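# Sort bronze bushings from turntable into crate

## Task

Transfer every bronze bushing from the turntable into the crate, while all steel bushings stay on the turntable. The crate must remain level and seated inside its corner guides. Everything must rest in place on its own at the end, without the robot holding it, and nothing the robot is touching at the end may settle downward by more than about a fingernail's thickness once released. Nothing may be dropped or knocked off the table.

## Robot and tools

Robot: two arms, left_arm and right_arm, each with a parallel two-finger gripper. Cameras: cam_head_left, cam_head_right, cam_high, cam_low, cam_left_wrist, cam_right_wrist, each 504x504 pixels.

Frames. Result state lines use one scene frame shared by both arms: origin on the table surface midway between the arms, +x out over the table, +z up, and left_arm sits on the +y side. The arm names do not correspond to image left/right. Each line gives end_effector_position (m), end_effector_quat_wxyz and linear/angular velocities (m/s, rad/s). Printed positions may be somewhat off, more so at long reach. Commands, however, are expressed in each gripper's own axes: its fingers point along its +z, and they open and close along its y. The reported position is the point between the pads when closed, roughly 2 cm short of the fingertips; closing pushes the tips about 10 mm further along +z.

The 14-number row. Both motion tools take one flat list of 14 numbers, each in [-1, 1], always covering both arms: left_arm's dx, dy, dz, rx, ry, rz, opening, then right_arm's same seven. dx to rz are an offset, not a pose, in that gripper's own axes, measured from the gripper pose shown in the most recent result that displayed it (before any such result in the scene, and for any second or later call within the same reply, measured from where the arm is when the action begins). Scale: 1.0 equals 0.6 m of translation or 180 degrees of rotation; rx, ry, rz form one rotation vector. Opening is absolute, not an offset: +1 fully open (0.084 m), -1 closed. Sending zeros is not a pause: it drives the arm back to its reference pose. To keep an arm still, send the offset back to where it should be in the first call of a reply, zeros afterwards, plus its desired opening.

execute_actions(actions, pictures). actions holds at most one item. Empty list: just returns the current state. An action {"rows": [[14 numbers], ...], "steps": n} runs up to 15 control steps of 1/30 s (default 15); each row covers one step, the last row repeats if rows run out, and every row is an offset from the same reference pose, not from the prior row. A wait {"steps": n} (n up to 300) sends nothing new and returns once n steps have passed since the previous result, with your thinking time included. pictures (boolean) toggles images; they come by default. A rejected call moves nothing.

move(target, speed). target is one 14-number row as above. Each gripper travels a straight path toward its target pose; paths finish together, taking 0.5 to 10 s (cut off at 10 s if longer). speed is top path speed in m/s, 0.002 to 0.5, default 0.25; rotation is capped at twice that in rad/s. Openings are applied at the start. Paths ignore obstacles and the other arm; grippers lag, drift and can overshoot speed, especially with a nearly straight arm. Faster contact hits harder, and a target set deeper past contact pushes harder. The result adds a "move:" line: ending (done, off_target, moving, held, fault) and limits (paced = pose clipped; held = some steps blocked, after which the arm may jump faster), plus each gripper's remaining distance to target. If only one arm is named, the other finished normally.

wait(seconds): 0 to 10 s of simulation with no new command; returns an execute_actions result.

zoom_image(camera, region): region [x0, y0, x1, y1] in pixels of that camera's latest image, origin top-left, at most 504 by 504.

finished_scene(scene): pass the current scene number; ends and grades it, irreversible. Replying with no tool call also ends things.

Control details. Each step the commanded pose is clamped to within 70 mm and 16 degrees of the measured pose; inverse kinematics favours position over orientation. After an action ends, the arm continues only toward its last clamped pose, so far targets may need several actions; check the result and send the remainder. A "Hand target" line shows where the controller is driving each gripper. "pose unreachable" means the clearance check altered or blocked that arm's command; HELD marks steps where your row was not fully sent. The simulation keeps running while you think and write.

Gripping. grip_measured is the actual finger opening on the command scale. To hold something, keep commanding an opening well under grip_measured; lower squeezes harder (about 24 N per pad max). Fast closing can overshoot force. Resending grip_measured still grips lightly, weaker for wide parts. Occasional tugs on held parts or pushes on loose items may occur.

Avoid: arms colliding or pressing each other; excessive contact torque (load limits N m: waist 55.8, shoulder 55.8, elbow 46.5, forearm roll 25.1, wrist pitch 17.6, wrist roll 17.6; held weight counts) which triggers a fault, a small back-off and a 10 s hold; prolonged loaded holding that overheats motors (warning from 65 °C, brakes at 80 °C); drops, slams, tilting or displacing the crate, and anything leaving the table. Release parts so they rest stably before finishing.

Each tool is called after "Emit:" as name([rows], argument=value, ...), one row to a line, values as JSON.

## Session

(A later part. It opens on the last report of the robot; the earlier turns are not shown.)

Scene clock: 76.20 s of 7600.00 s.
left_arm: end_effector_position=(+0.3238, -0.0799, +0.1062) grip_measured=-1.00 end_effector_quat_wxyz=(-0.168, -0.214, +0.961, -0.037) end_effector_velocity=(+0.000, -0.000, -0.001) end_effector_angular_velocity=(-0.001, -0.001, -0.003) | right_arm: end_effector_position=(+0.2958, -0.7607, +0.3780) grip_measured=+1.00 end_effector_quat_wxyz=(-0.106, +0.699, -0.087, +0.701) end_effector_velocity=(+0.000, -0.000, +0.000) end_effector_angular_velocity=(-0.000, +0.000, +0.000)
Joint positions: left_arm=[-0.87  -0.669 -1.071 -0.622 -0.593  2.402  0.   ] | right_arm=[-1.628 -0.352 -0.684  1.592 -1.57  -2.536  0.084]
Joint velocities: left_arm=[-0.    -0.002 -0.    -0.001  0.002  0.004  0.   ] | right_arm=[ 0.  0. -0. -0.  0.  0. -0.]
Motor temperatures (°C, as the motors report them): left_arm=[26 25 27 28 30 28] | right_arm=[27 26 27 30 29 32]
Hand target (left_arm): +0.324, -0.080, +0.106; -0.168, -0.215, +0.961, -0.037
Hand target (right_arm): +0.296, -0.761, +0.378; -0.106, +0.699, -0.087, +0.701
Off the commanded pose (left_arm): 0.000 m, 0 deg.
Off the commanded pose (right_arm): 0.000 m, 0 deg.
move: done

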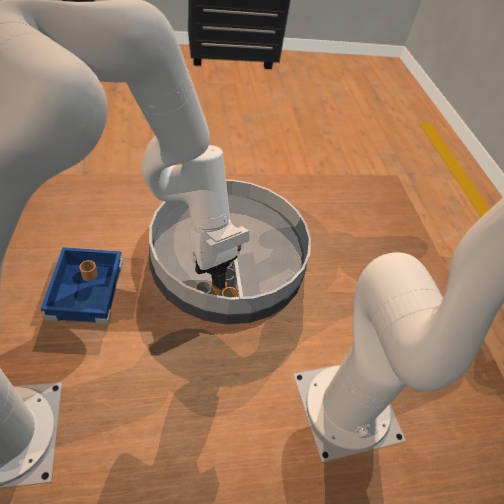

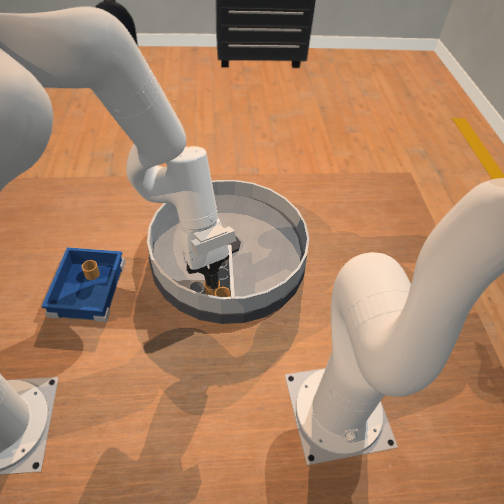

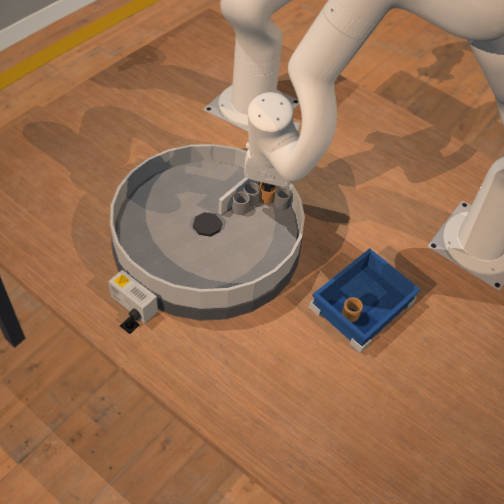

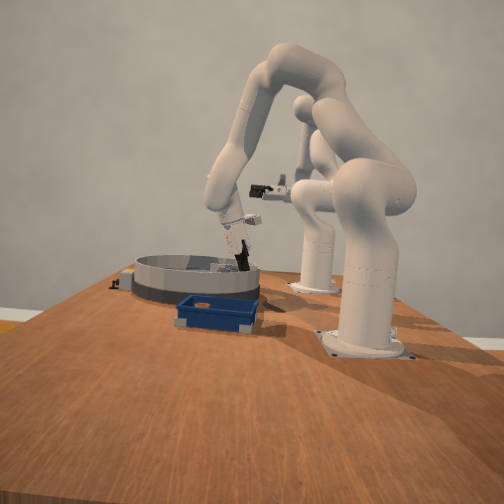

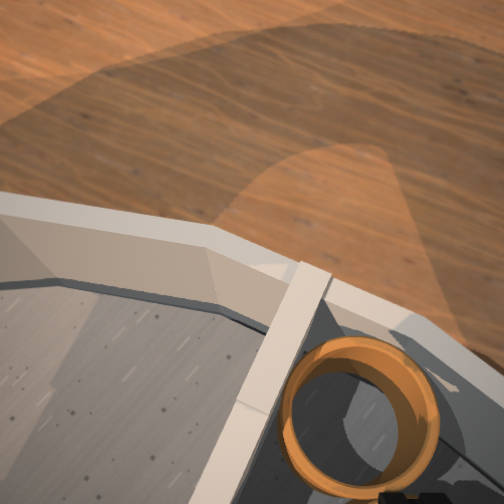

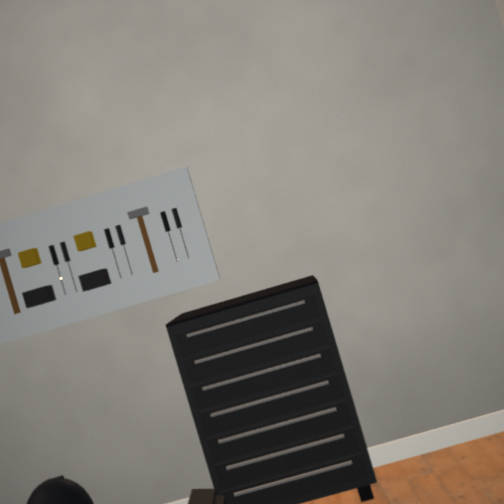

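Emit:
move(target=[-0.188,0.05,-0.0684,0,0,0,-1,0,0,0,0,0,0,1], speed=0.05)

Emit:
zoom_image(camera="cam_head_right", region=[150,210,250,310])

Scene clock: 80.23 s of 7600.00 s.
left_arm: end_effector_position=(+0.4190, -0.0018, +0.1066) grip_measured=-1.00 end_effector_quat_wxyz=(-0.168, -0.214, +0.961, -0.037) end_effector_velocity=(+0.001, +0.001, -0.000) end_effector_angular_velocity=(-0.000, +0.000, -0.000) | right_arm: end_effector_position=(+0.2958, -0.7607, +0.3780) grip_measured=+1.00 end_effector_quat_wxyz=(-0.106, +0.699, -0.087, +0.701) end_effector_velocity=(-0.000, +0.000, -0.000) end_effector_angular_velocity=(+0.001, +0.000, +0.000)
Joint positions: left_arm=[-0.65  -0.7   -1.126 -0.506 -0.662  2.508  0.   ] | right_arm=[-1.628 -0.352 -0.684  1.592 -1.57  -2.536  0.084]
Joint velocities: left_arm=[ 0.002 -0.001 -0.001  0.001 -0.001  0.001  0.   ] | right_arm=[-0.    -0.     0.001 -0.    -0.    -0.     0.   ]
Motor temperatures (°C, as the motors report them): left_arm=[26 25 27 28 30 28] | right_arm=[27 26 27 30 29 32]
Hand target (left_arm): +0.419, -0.002, +0.107; -0.168, -0.214, +0.961, -0.037
Hand target (right_arm): +0.296, -0.761, +0.378; -0.106, +0.699, -0.087, +0.701
Off the commanded pose (left_arm): 0.001 m, 0 deg.
Off the commanded pose (right_arm): 0.000 m, 0 deg.
move: done

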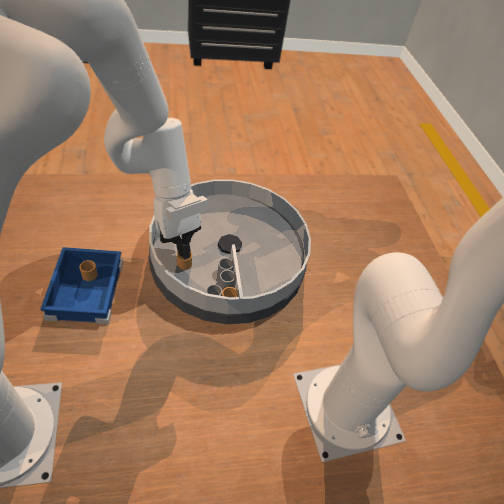

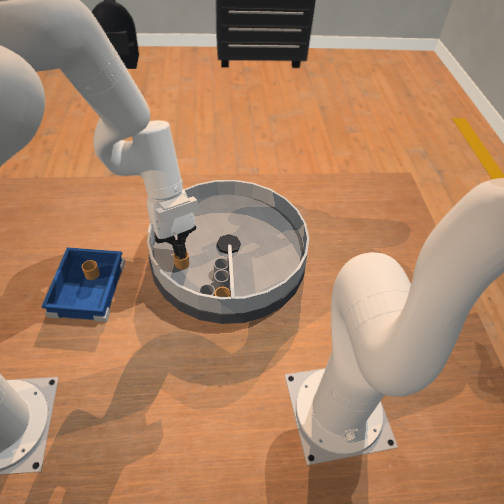

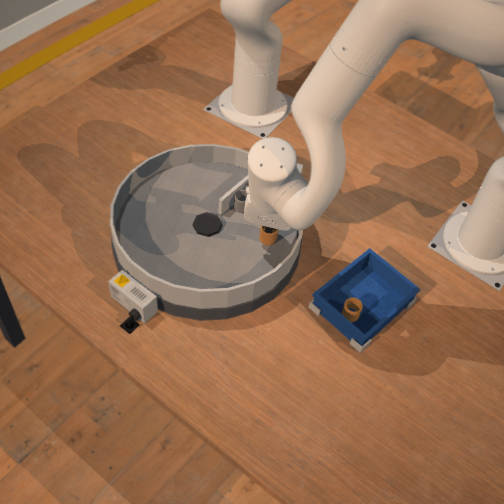

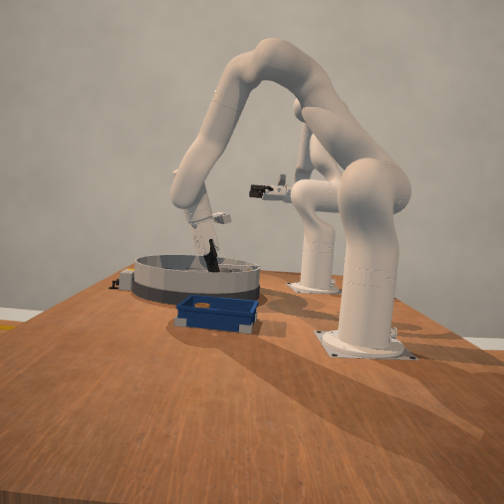

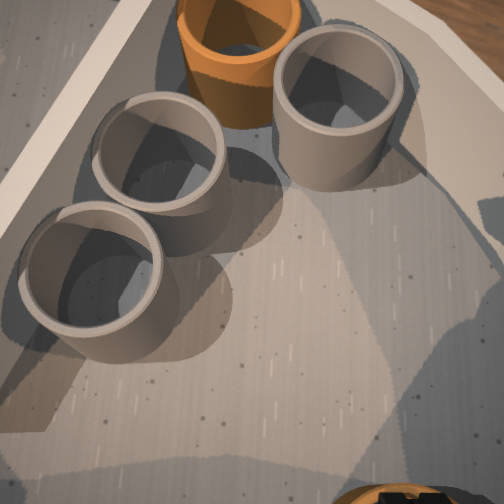

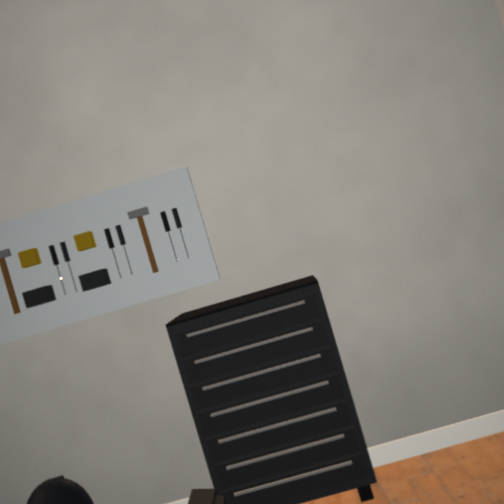

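Region (150, 210, 250, 310) of cam_head_right's 504x504 image, scaled by 5.040, with more detail than that image has.

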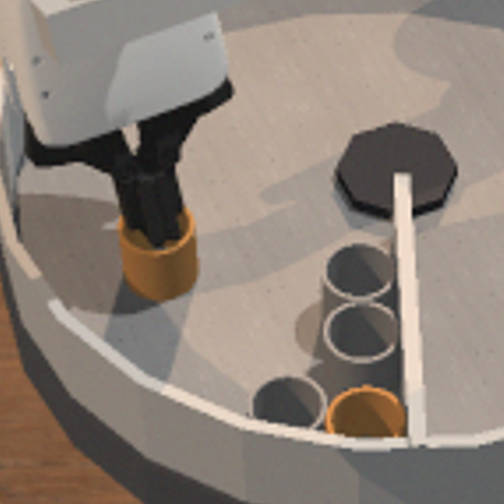

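Emit:
move(target=[0.0065,0,-0.0175,0,-0.111,0,-1,0,0,0,0,0,0,1])

Emit:
move(target=[0.06,-0.014,0,0,0,-0.05,0.35,0,0,0,0,0,0,1])

Emit:
move(target=[0.02,-0.003,0.055,0,0,0,0.35,0,0,0,0,0,0,1])

Emit:
execute_actions([
  {"rows":[[0,0,0,0,0,0,0.2,0,0,0,0,0,0,1],[0,0,0,0,0,0,0.1,0,0,0,0,0,0,1],[0,0,0,0,0,0,0,0,0,0,0,0,0,1],[0,0,0,0,0,0,-0.1,0,0,0,0,0,0,1],[0,0,0,0,0,0,-0.2,0,0,0,0,0,0,1],[0,0,0,0,0,0,-0.3,0,0,0,0,0,0,1],[0,0,0,0,0,0,-0.5,0,0,0,0,0,0,1]],"steps":15},
])

Emit:
move(target=[0,0,-0.12,0,0,0,-0.5,0,0,0,0,0,0,1], speed=0.2)

Scene clock: 83.77 s of 7600.00 s.
left_arm: end_effector_position=(+0.4190, -0.0018, +0.1178) grip_measured=-1.00 end_effector_quat_wxyz=(+0.000, -0.217, +0.976, +0.001) end_effector_velocity=(-0.000, +0.000, +0.000) end_effector_angular_velocity=(+0.009, -0.008, +0.002) | right_arm: end_effector_position=(+0.2958, -0.7607, +0.3780) grip_measured=+1.00 end_effector_quat_wxyz=(-0.106, +0.699, -0.087, +0.701) end_effector_velocity=(-0.000, -0.000, -0.000) end_effector_angular_velocity=(+0.000, +0.000, -0.001)
Joint positions: left_arm=[-0.788 -0.589 -1.015  0.004 -0.426  1.928  0.   ] | right_arm=[-1.628 -0.352 -0.684  1.592 -1.57  -2.536  0.084]
Joint velocities: left_arm=[-0.005  0.001  0.     0.028 -0.001 -0.032  0.   ] | right_arm=[-0.    -0.001 -0.     0.     0.    -0.    -0.   ]
Motor temperatures (°C, as the motors report them): left_arm=[26 25 27 28 30 28] | right_arm=[27 26 27 30 29 32]
Hand target (left_arm): +0.419, -0.002, +0.118; +0.001, -0.217, +0.976, +0.001
Hand target (right_arm): +0.296, -0.761, +0.378; -0.106, +0.699, -0.087, +0.701
Off the commanded pose (left_arm): 0.000 m, 0 deg.
Off the commanded pose (right_arm): 0.000 m, 0 deg.
move: done

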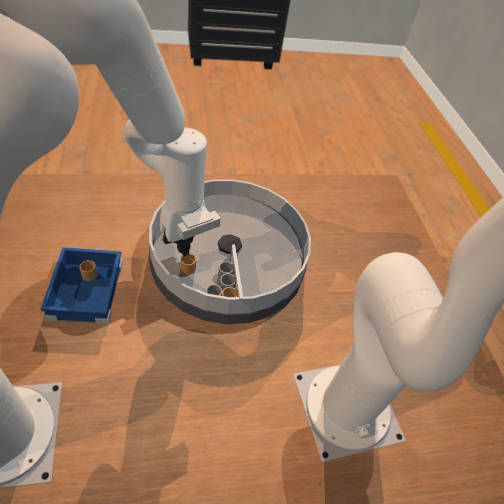

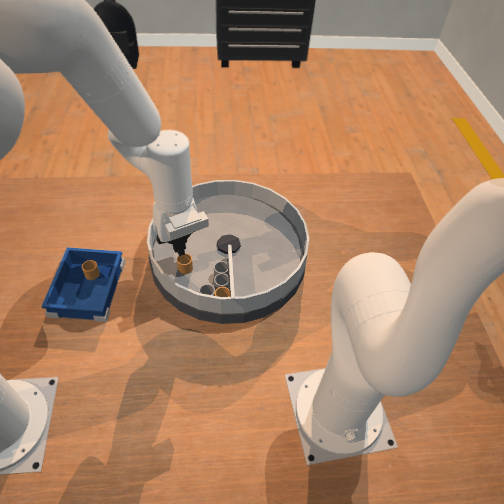

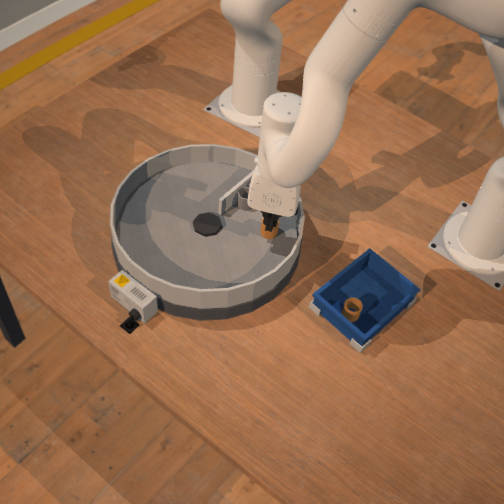

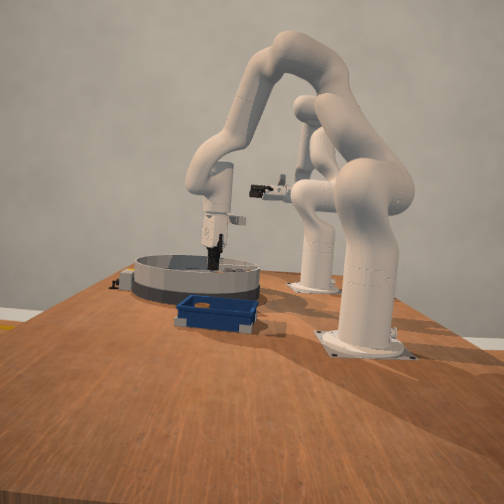

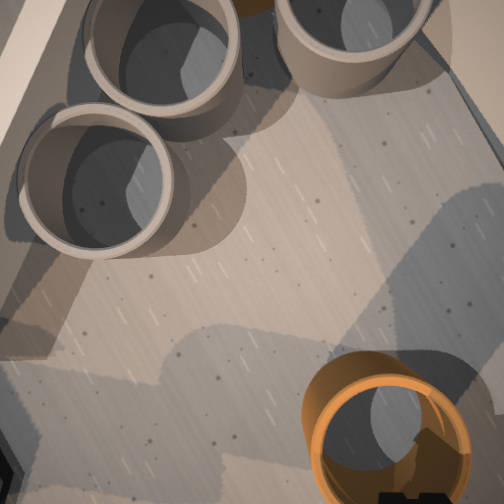

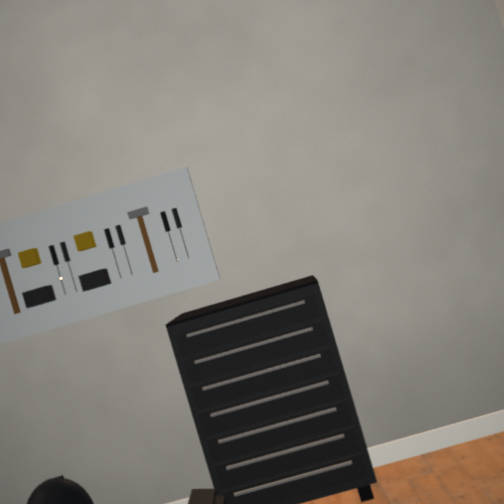

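Scene clock: 84.57 s of 7600.00 s.
left_arm: end_effector_position=(+0.3903, -0.0246, +0.1177) grip_measured=+0.34 end_effector_quat_wxyz=(+0.000, -0.293, +0.956, +0.001) end_effector_velocity=(-0.001, -0.001, +0.000) end_effector_angular_velocity=(+0.003, -0.003, +0.010) | right_arm: end_effector_position=(+0.2958, -0.7607, +0.3780) grip_measured=+1.00 end_effector_quat_wxyz=(-0.106, +0.699, -0.087, +0.701) end_effector_velocity=(-0.000, -0.000, +0.001) end_effector_angular_velocity=(-0.001, -0.000, -0.001)
Joint positions: left_arm=[-0.857 -0.583 -1.005  0.003 -0.422  1.703  0.059] | right_arm=[-1.628 -0.352 -0.684  1.592 -1.57  -2.536  0.084]
Joint velocities: left_arm=[-0.005  0.     0.     0.009 -0.    -0.023 -0.   ] | right_arm=[-0.     0.001 -0.     0.    -0.     0.    -0.   ]
Motor temperatures (°C, as the motors report them): left_arm=[26 25 27 28 30 28] | right_arm=[27 26 27 30 29 32]
Hand target (left_arm): +0.390, -0.025, +0.118; +0.001, -0.293, +0.956, +0.001
Hand target (right_arm): +0.296, -0.761, +0.378; -0.106, +0.699, -0.087, +0.701
Off the commanded pose (left_arm): 0.000 m, 0 deg.
Off the commanded pose (right_arm): 0.000 m, 0 deg.
move: done

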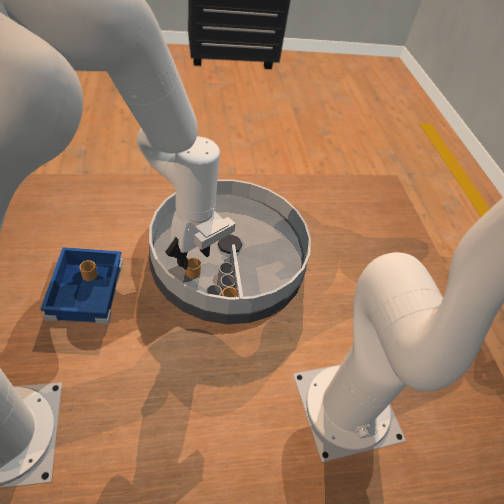

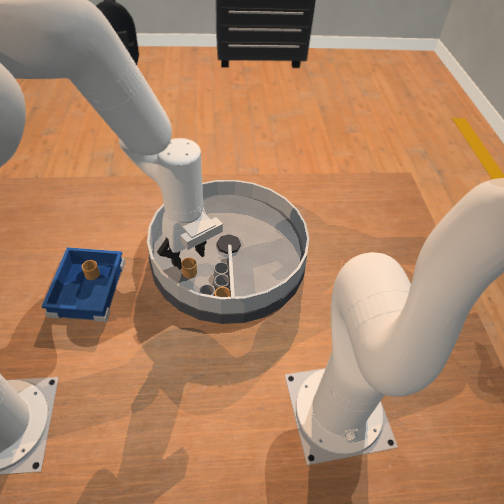

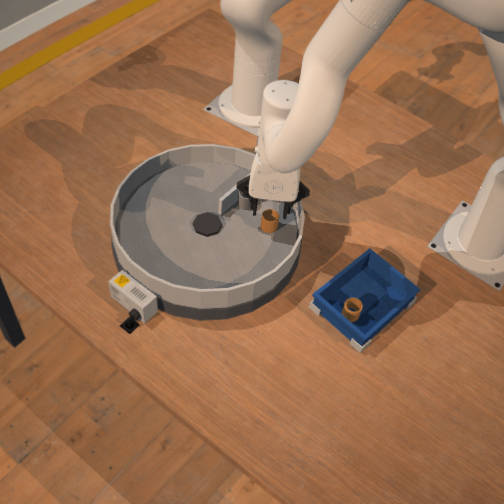

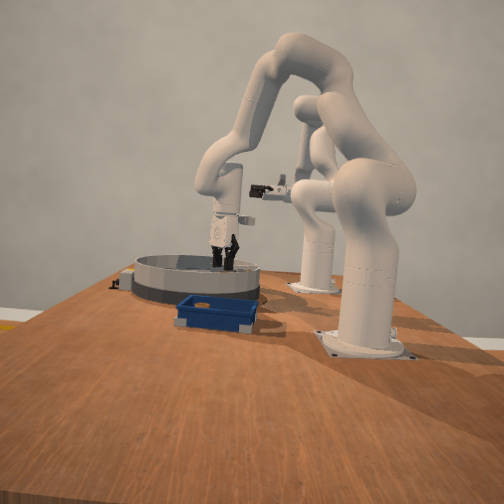

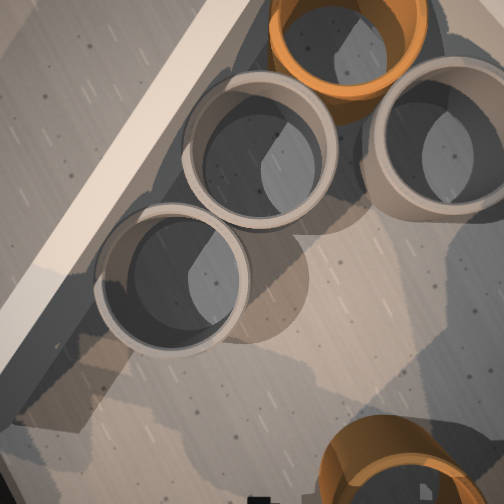

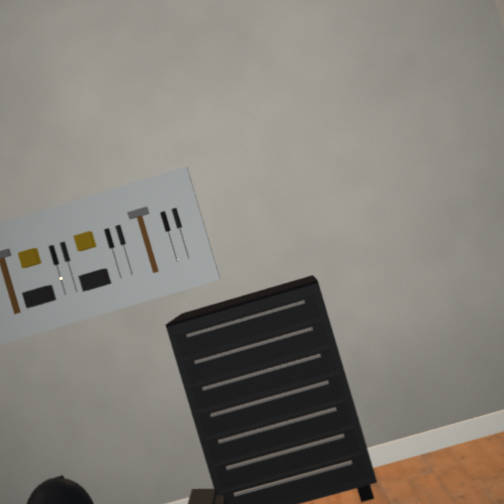

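Scene clock: 85.33 s of 7600.00 s.
left_arm: end_effector_position=(+0.3816, -0.0328, +0.0851) grip_measured=+0.34 end_effector_quat_wxyz=(+0.001, -0.293, +0.956, +0.000) end_effector_velocity=(-0.001, -0.000, -0.002) end_effector_angular_velocity=(+0.001, +0.000, +0.003) | right_arm: end_effector_position=(+0.2958, -0.7607, +0.3780) grip_measured=+1.00 end_effector_quat_wxyz=(-0.106, +0.699, -0.087, +0.701) end_effector_velocity=(-0.000, +0.000, -0.000) end_effector_angular_velocity=(+0.001, +0.000, -0.001)
Joint positions: left_arm=[-0.88  -0.648 -1.009  0.004 -0.362  1.679  0.059] | right_arm=[-1.628 -0.352 -0.684  1.592 -1.57  -2.536  0.084]
Joint velocities: left_arm=[-0.001 -0.004 -0.     0.     0.003 -0.004 -0.   ] | right_arm=[-0.001 -0.     0.001 -0.     0.     0.    -0.   ]
Motor temperatures (°C, as the motors report them): left_arm=[26 25 27 28 30 28] | right_arm=[27 26 27 30 29 32]
Hand target (left_arm): +0.381, -0.033, +0.085; +0.001, -0.293, +0.956, +0.001
Hand target (right_arm): +0.296, -0.761, +0.378; -0.106, +0.699, -0.087, +0.701
Off the commanded pose (left_arm): 0.000 m, 0 deg.
Off the commanded pose (right_arm): 0.000 m, 0 deg.
move: done

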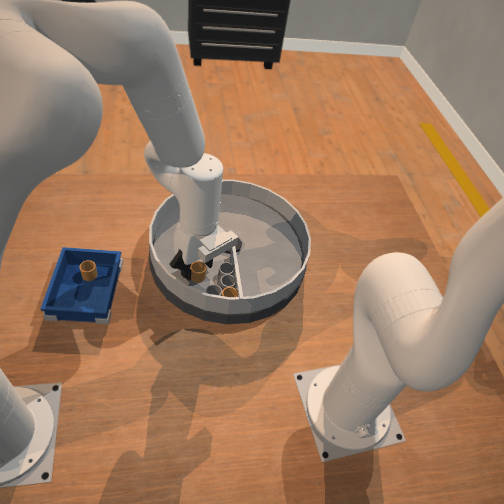

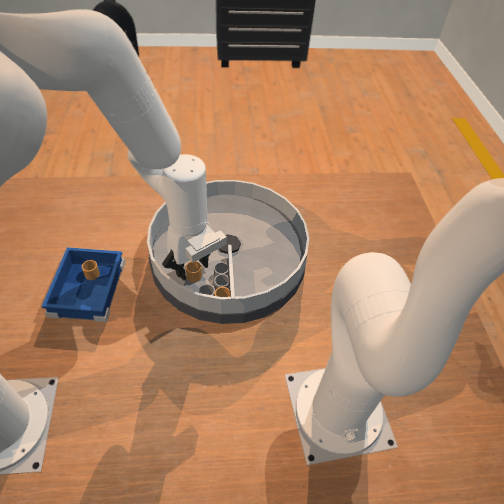

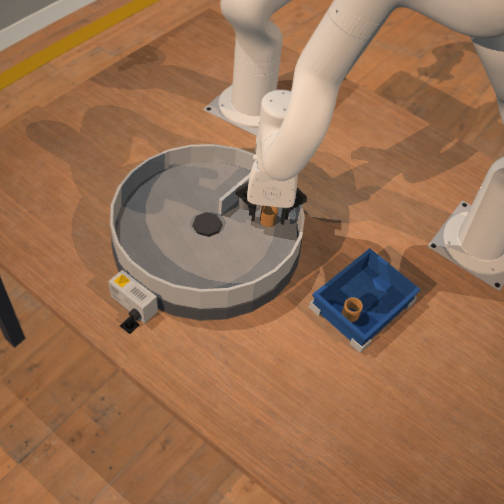

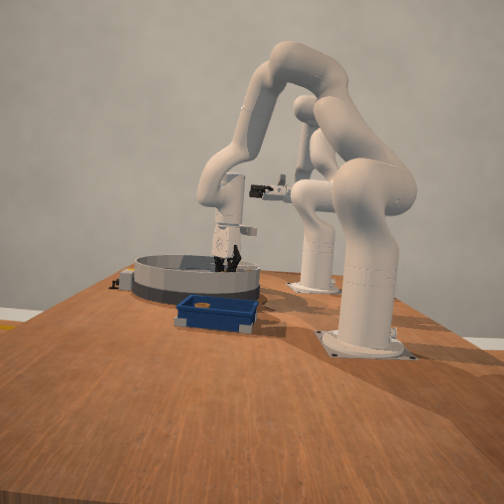

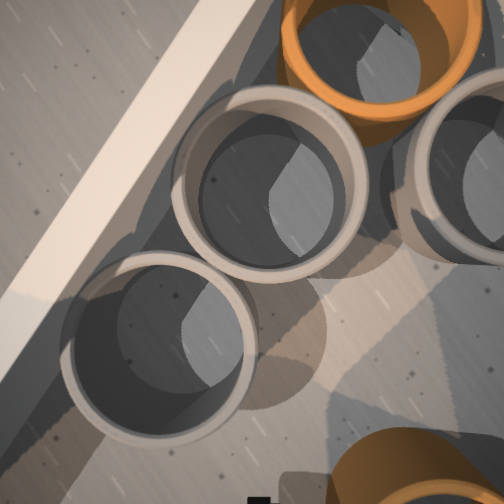

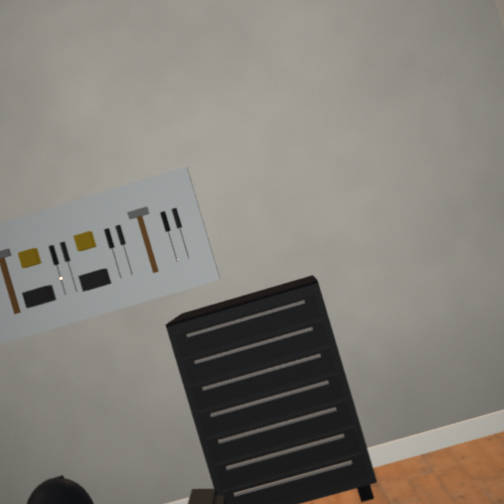

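Scene clock: 85.83 s of 7600.00 s.
left_arm: end_effector_position=(+0.3817, -0.0328, +0.0851) grip_measured=-0.15 end_effector_quat_wxyz=(+0.001, -0.293, +0.956, +0.000) end_effector_velocity=(+0.000, +0.000, +0.000) end_effector_angular_velocity=(-0.000, -0.000, -0.000) | right_arm: end_effector_position=(+0.2958, -0.7607, +0.3780) grip_measured=+1.00 end_effector_quat_wxyz=(-0.106, +0.699, -0.087, +0.701) end_effector_velocity=(-0.000, +0.000, +0.000) end_effector_angular_velocity=(+0.000, -0.001, -0.000)
Joint positions: left_arm=[-0.88  -0.648 -1.009  0.004 -0.362  1.679  0.038] | right_arm=[-1.628 -0.352 -0.684  1.592 -1.57  -2.536  0.084]
Joint velocities: left_arm=[0. 0. 0. 0. 0. 0. 0.] | right_arm=[-0.    -0.     0.     0.    -0.001 -0.    -0.   ]
Motor temperatures (°C, as the motors report them): left_arm=[26 25 27 28 30 28] | right_arm=[27 26 27 30 29 32]
Hand target (left_arm): +0.382, -0.033, +0.085; +0.001, -0.293, +0.956, +0.000
Hand target (right_arm): +0.296, -0.761, +0.378; -0.106, +0.699, -0.087, +0.701
Off the commanded pose (left_arm): 0.000 m, 0 deg.
Off the commanded pose (right_arm): 0.000 m, 0 deg.
Steps of this call (steps 1 to 15: all 15 steps of this action). Readings (end_effector_position):
1: left_arm (+0.3816, -0.0328, +0.0850) | right_arm (+0.2958, -0.7607, +0.3780)
2: left_arm (+0.3816, -0.0328, +0.0850) | right_arm (+0.2958, -0.7607, +0.3780)
4: left_arm (+0.3817, -0.0328, +0.0851) | right_arm (+0.2958, -0.7607, +0.3780)
8: left_arm (+0.3817, -0.0328, +0.0851) | right_arm (+0.2958, -0.7607, +0.3780)
15: the state above

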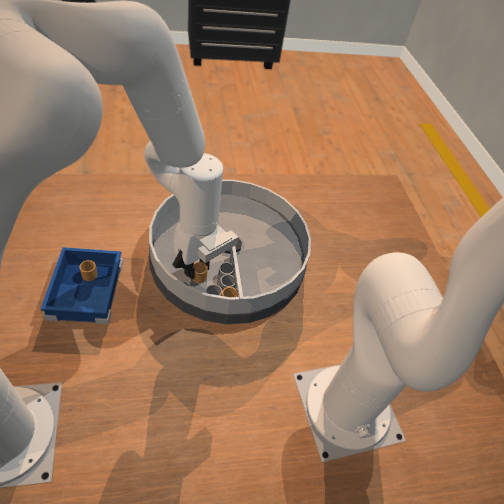

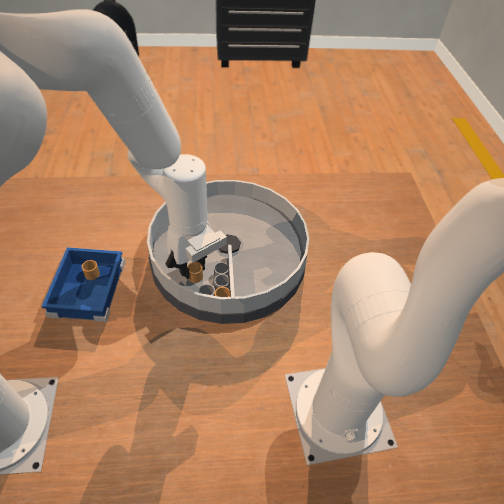

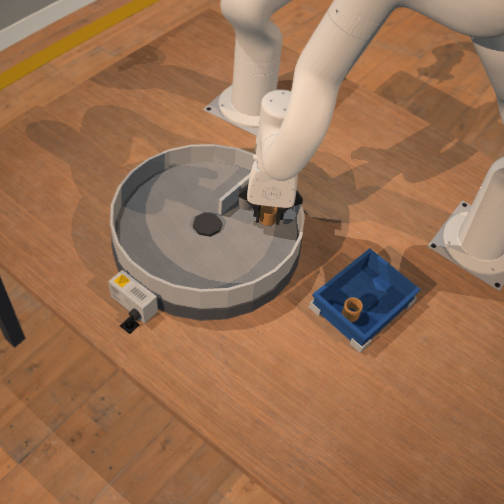

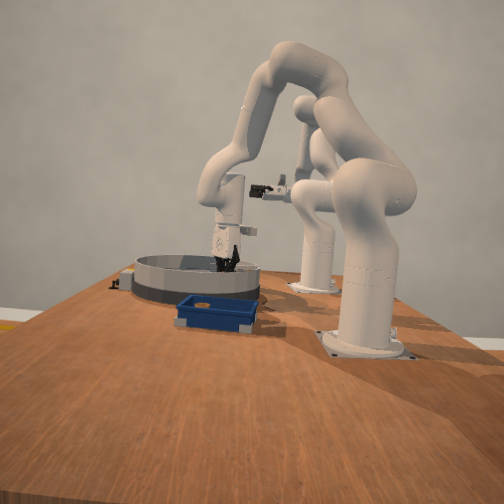

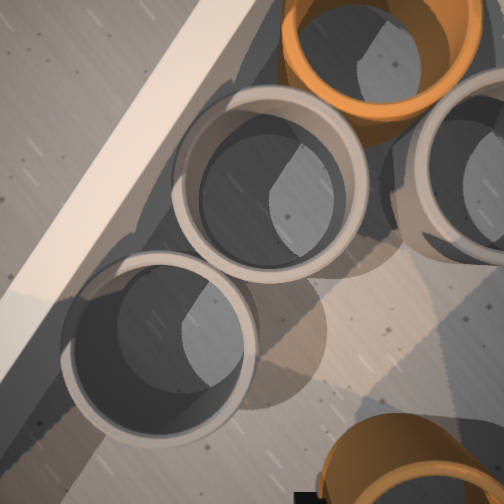

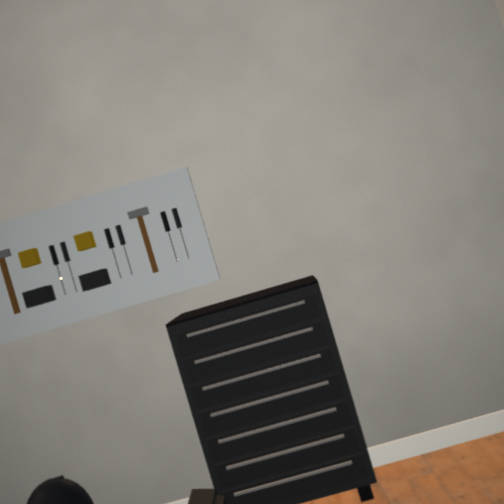

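Scene clock: 86.93 s of 7600.00 s.
left_arm: end_effector_position=(+0.3815, -0.0327, +0.1566) grip_measured=-0.15 end_effector_quat_wxyz=(+0.000, -0.293, +0.956, +0.001) end_effector_velocity=(+0.000, -0.001, +0.003) end_effector_angular_velocity=(-0.002, -0.001, -0.001) | right_arm: end_effector_position=(+0.2958, -0.7607, +0.3780) grip_measured=+1.00 end_effector_quat_wxyz=(-0.106, +0.699, -0.087, +0.701) end_effector_velocity=(-0.000, +0.000, +0.000) end_effector_angular_velocity=(-0.000, -0.000, +0.000)
Joint positions: left_arm=[-0.88  -0.512 -1.01   0.003 -0.498  1.68   0.038] | right_arm=[-1.628 -0.352 -0.684  1.592 -1.57  -2.536  0.084]
Joint velocities: left_arm=[-0.001  0.004 -0.001  0.    -0.003 -0.     0.   ] | right_arm=[-0.  0.  0. -0. -0. -0.  0.]
Motor temperatures (°C, as the motors report them): left_arm=[26 25 27 28 30 28] | right_arm=[27 26 27 30 29 32]
Hand target (left_arm): +0.382, -0.033, +0.157; +0.001, -0.293, +0.956, +0.000
Hand target (right_arm): +0.296, -0.761, +0.378; -0.106, +0.699, -0.087, +0.701
Off the commanded pose (left_arm): 0.001 m, 0 deg.
Off the commanded pose (right_arm): 0.000 m, 0 deg.
move: done

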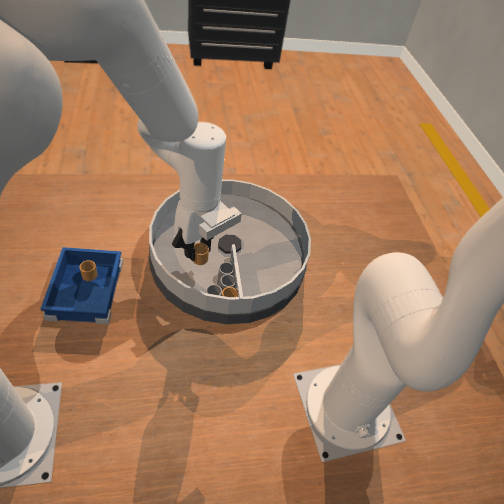

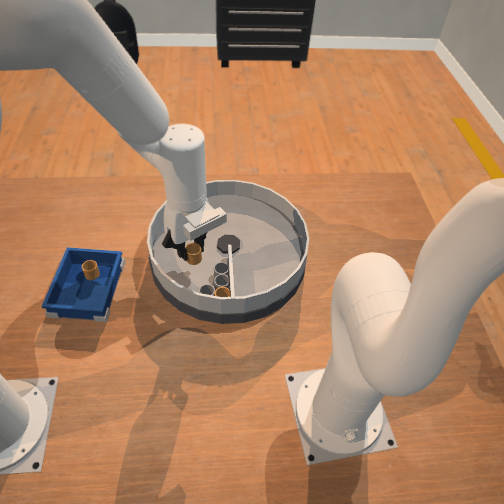

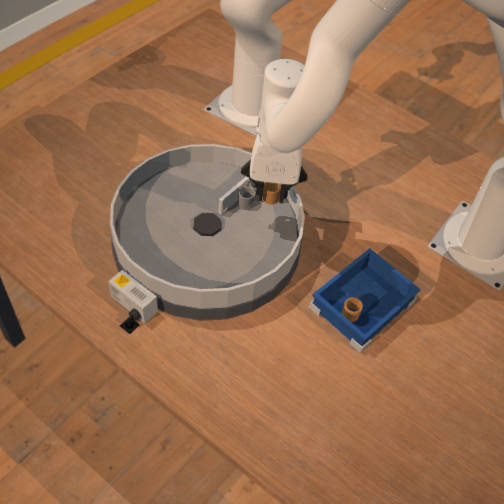

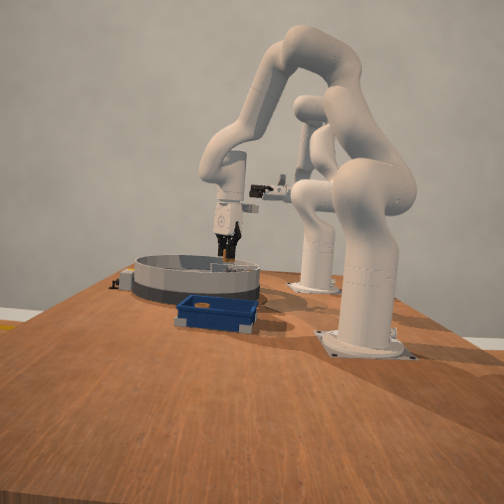

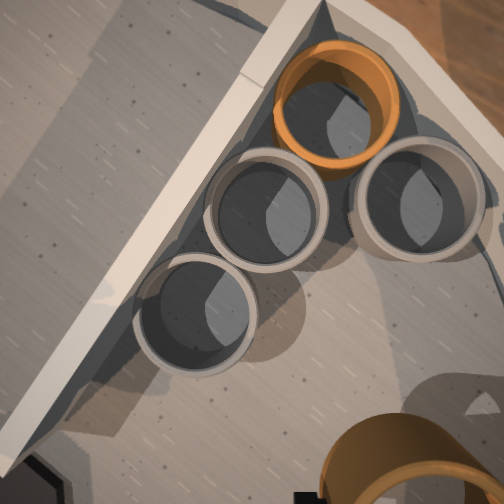

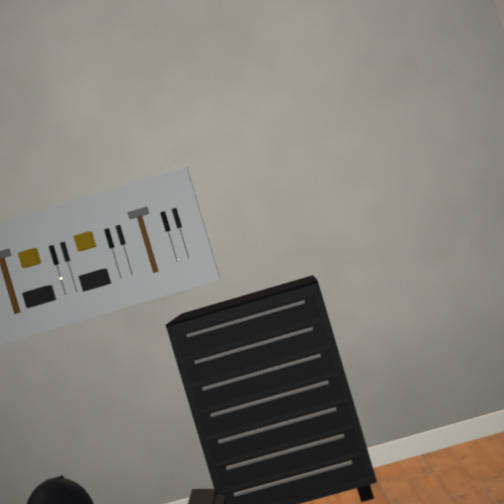

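Emit:
move(target=[-0.269,0.3795,0.02,0,0,0.222,-0.5,0,0,0,0,0,0,1], speed=0.3)

Emit:
move(target=[0,0,0.176,0,0,0,-0.5,0,0,0,0,0,0,1], speed=0.1)

Scene clock: 90.03 s of 7600.00 s.
left_arm: end_effector_position=(+0.3861, +0.2455, +0.1448) grip_measured=-0.15 end_effector_quat_wxyz=(+0.000, +0.051, +0.999, +0.000) end_effector_velocity=(-0.000, +0.001, -0.000) end_effector_angular_velocity=(-0.008, +0.005, -0.006) | right_arm: end_effector_position=(+0.2958, -0.7607, +0.3780) grip_measured=+1.00 end_effector_quat_wxyz=(-0.106, +0.699, -0.087, +0.701) end_effector_velocity=(+0.000, +0.000, -0.000) end_effector_angular_velocity=(+0.001, -0.000, +0.000)
Joint positions: left_arm=[-0.354 -0.227 -0.556  0.003 -0.329  2.903  0.038] | right_arm=[-1.628 -0.352 -0.684  1.592 -1.57  -2.536  0.084]
Joint velocities: left_arm=[ 0.01   0.     0.    -0.03  -0.002  0.044 -0.   ] | right_arm=[ 0.001 -0.001 -0.     0.    -0.     0.    -0.   ]
Motor temperatures (°C, as the motors report them): left_arm=[26 25 27 28 30 28] | right_arm=[27 26 27 30 29 32]
Hand target (left_arm): +0.386, +0.246, +0.145; -0.000, +0.051, +0.999, +0.000
Hand target (right_arm): +0.296, -0.761, +0.378; -0.106, +0.699, -0.087, +0.701
Off the commanded pose (left_arm): 0.002 m, 0 deg.
Off the commanded pose (right_arm): 0.000 m, 0 deg.
move: done

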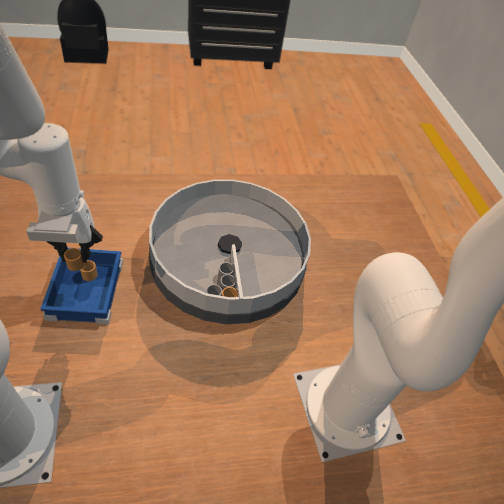

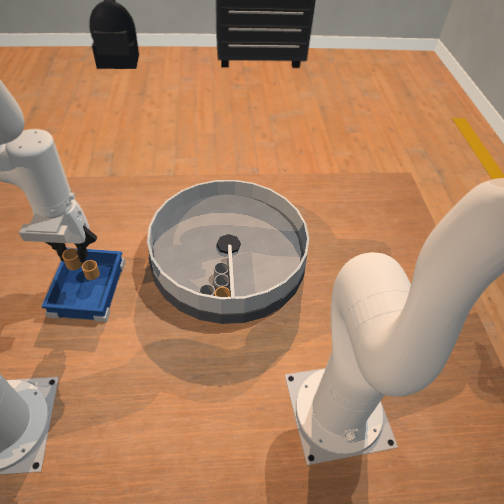

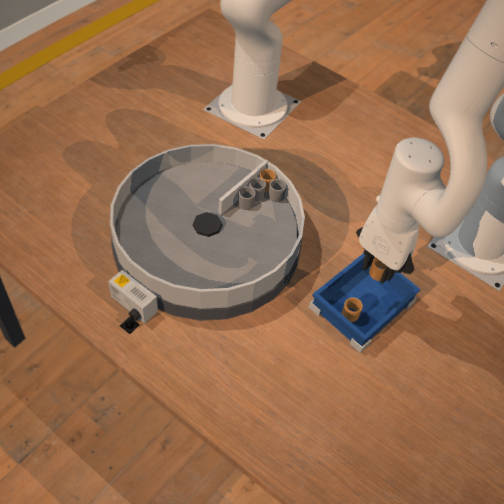

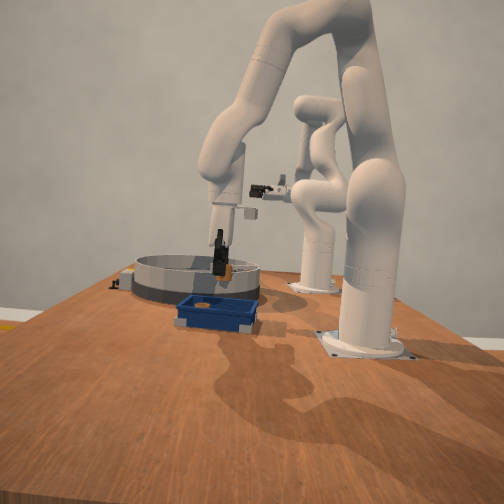

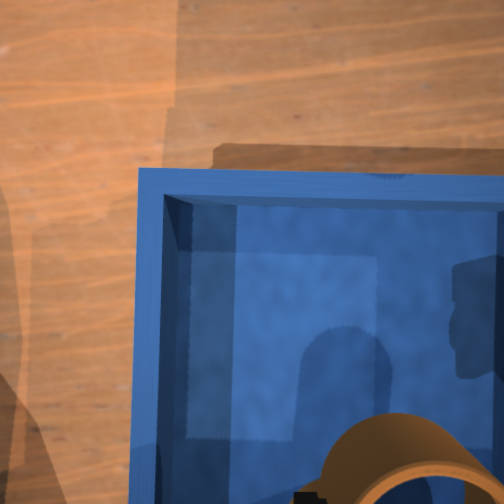

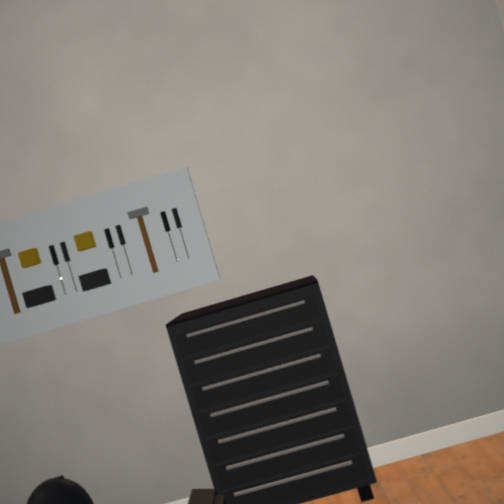

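Scene clock: 91.47 s of 7600.00 s.
left_arm: end_effector_position=(+0.3862, +0.2456, +0.0398) grip_measured=-0.15 end_effector_quat_wxyz=(+0.000, +0.051, +0.999, +0.000) end_effector_velocity=(-0.000, +0.000, -0.002) end_effector_angular_velocity=(+0.001, +0.001, +0.000) | right_arm: end_effector_position=(+0.2958, -0.7607, +0.3780) grip_measured=+1.00 end_effector_quat_wxyz=(-0.106, +0.699, -0.087, +0.701) end_effector_velocity=(-0.000, -0.000, +0.001) end_effector_angular_velocity=(-0.000, -0.001, -0.001)
Joint positions: left_arm=[-0.354 -0.524 -0.576  0.014 -0.053  2.892  0.038] | right_arm=[-1.628 -0.352 -0.684  1.592 -1.57  -2.536  0.084]
Joint velocities: left_arm=[-0.    -0.006 -0.001  0.01   0.004 -0.011 -0.   ] | right_arm=[-0.001  0.001  0.     0.    -0.001  0.     0.   ]
Motor temperatures (°C, as the motors report them): left_arm=[26 25 27 28 30 28] | right_arm=[27 26 27 30 29 32]
Hand target (left_arm): +0.386, +0.246, +0.039; +0.000, +0.051, +0.999, +0.000
Hand target (right_arm): +0.296, -0.761, +0.378; -0.106, +0.699, -0.087, +0.701
Off the commanded pose (left_arm): 0.001 m, 0 deg.
Off the commanded pose (right_arm): 0.000 m, 0 deg.
move: done

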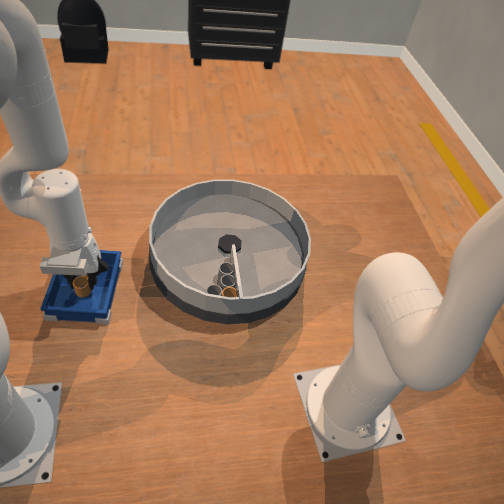

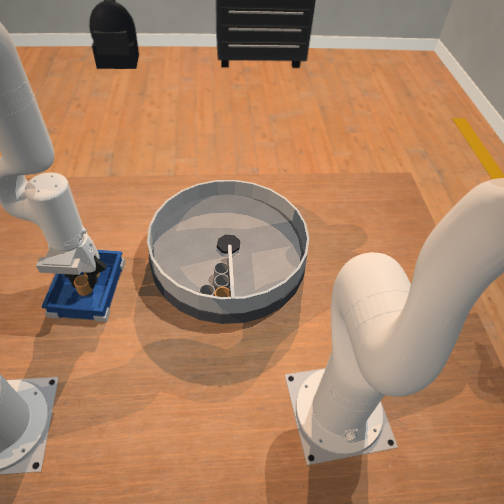

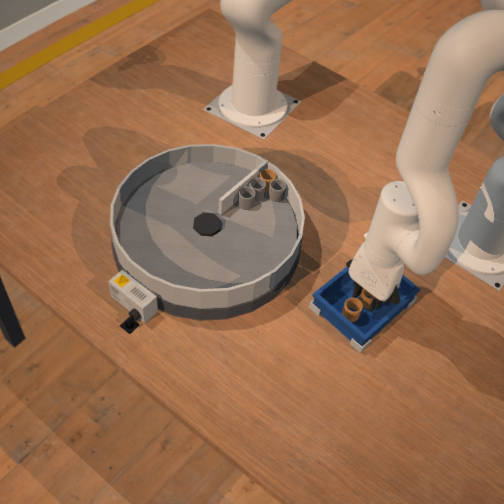

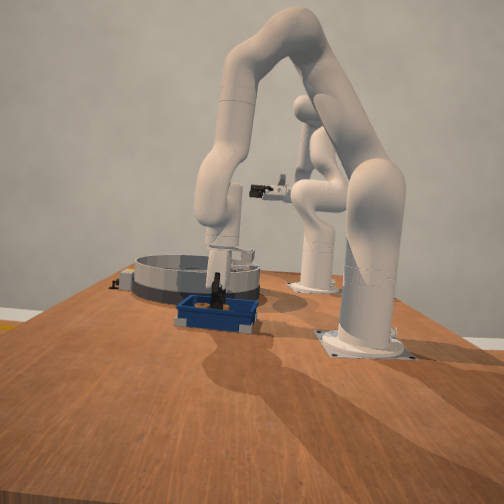

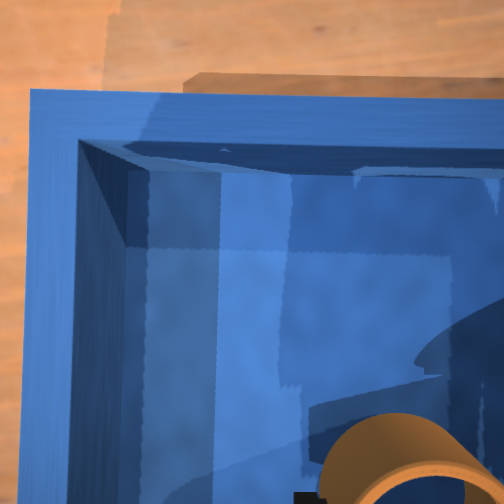

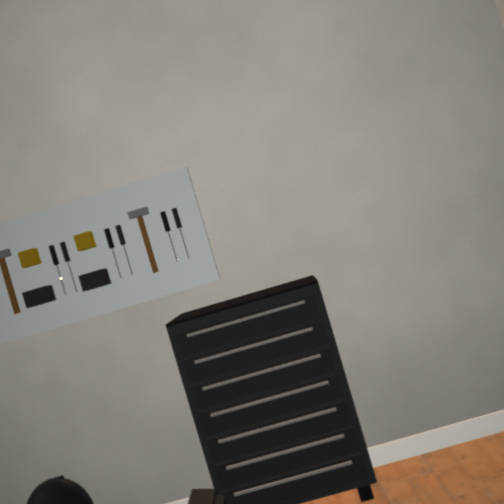

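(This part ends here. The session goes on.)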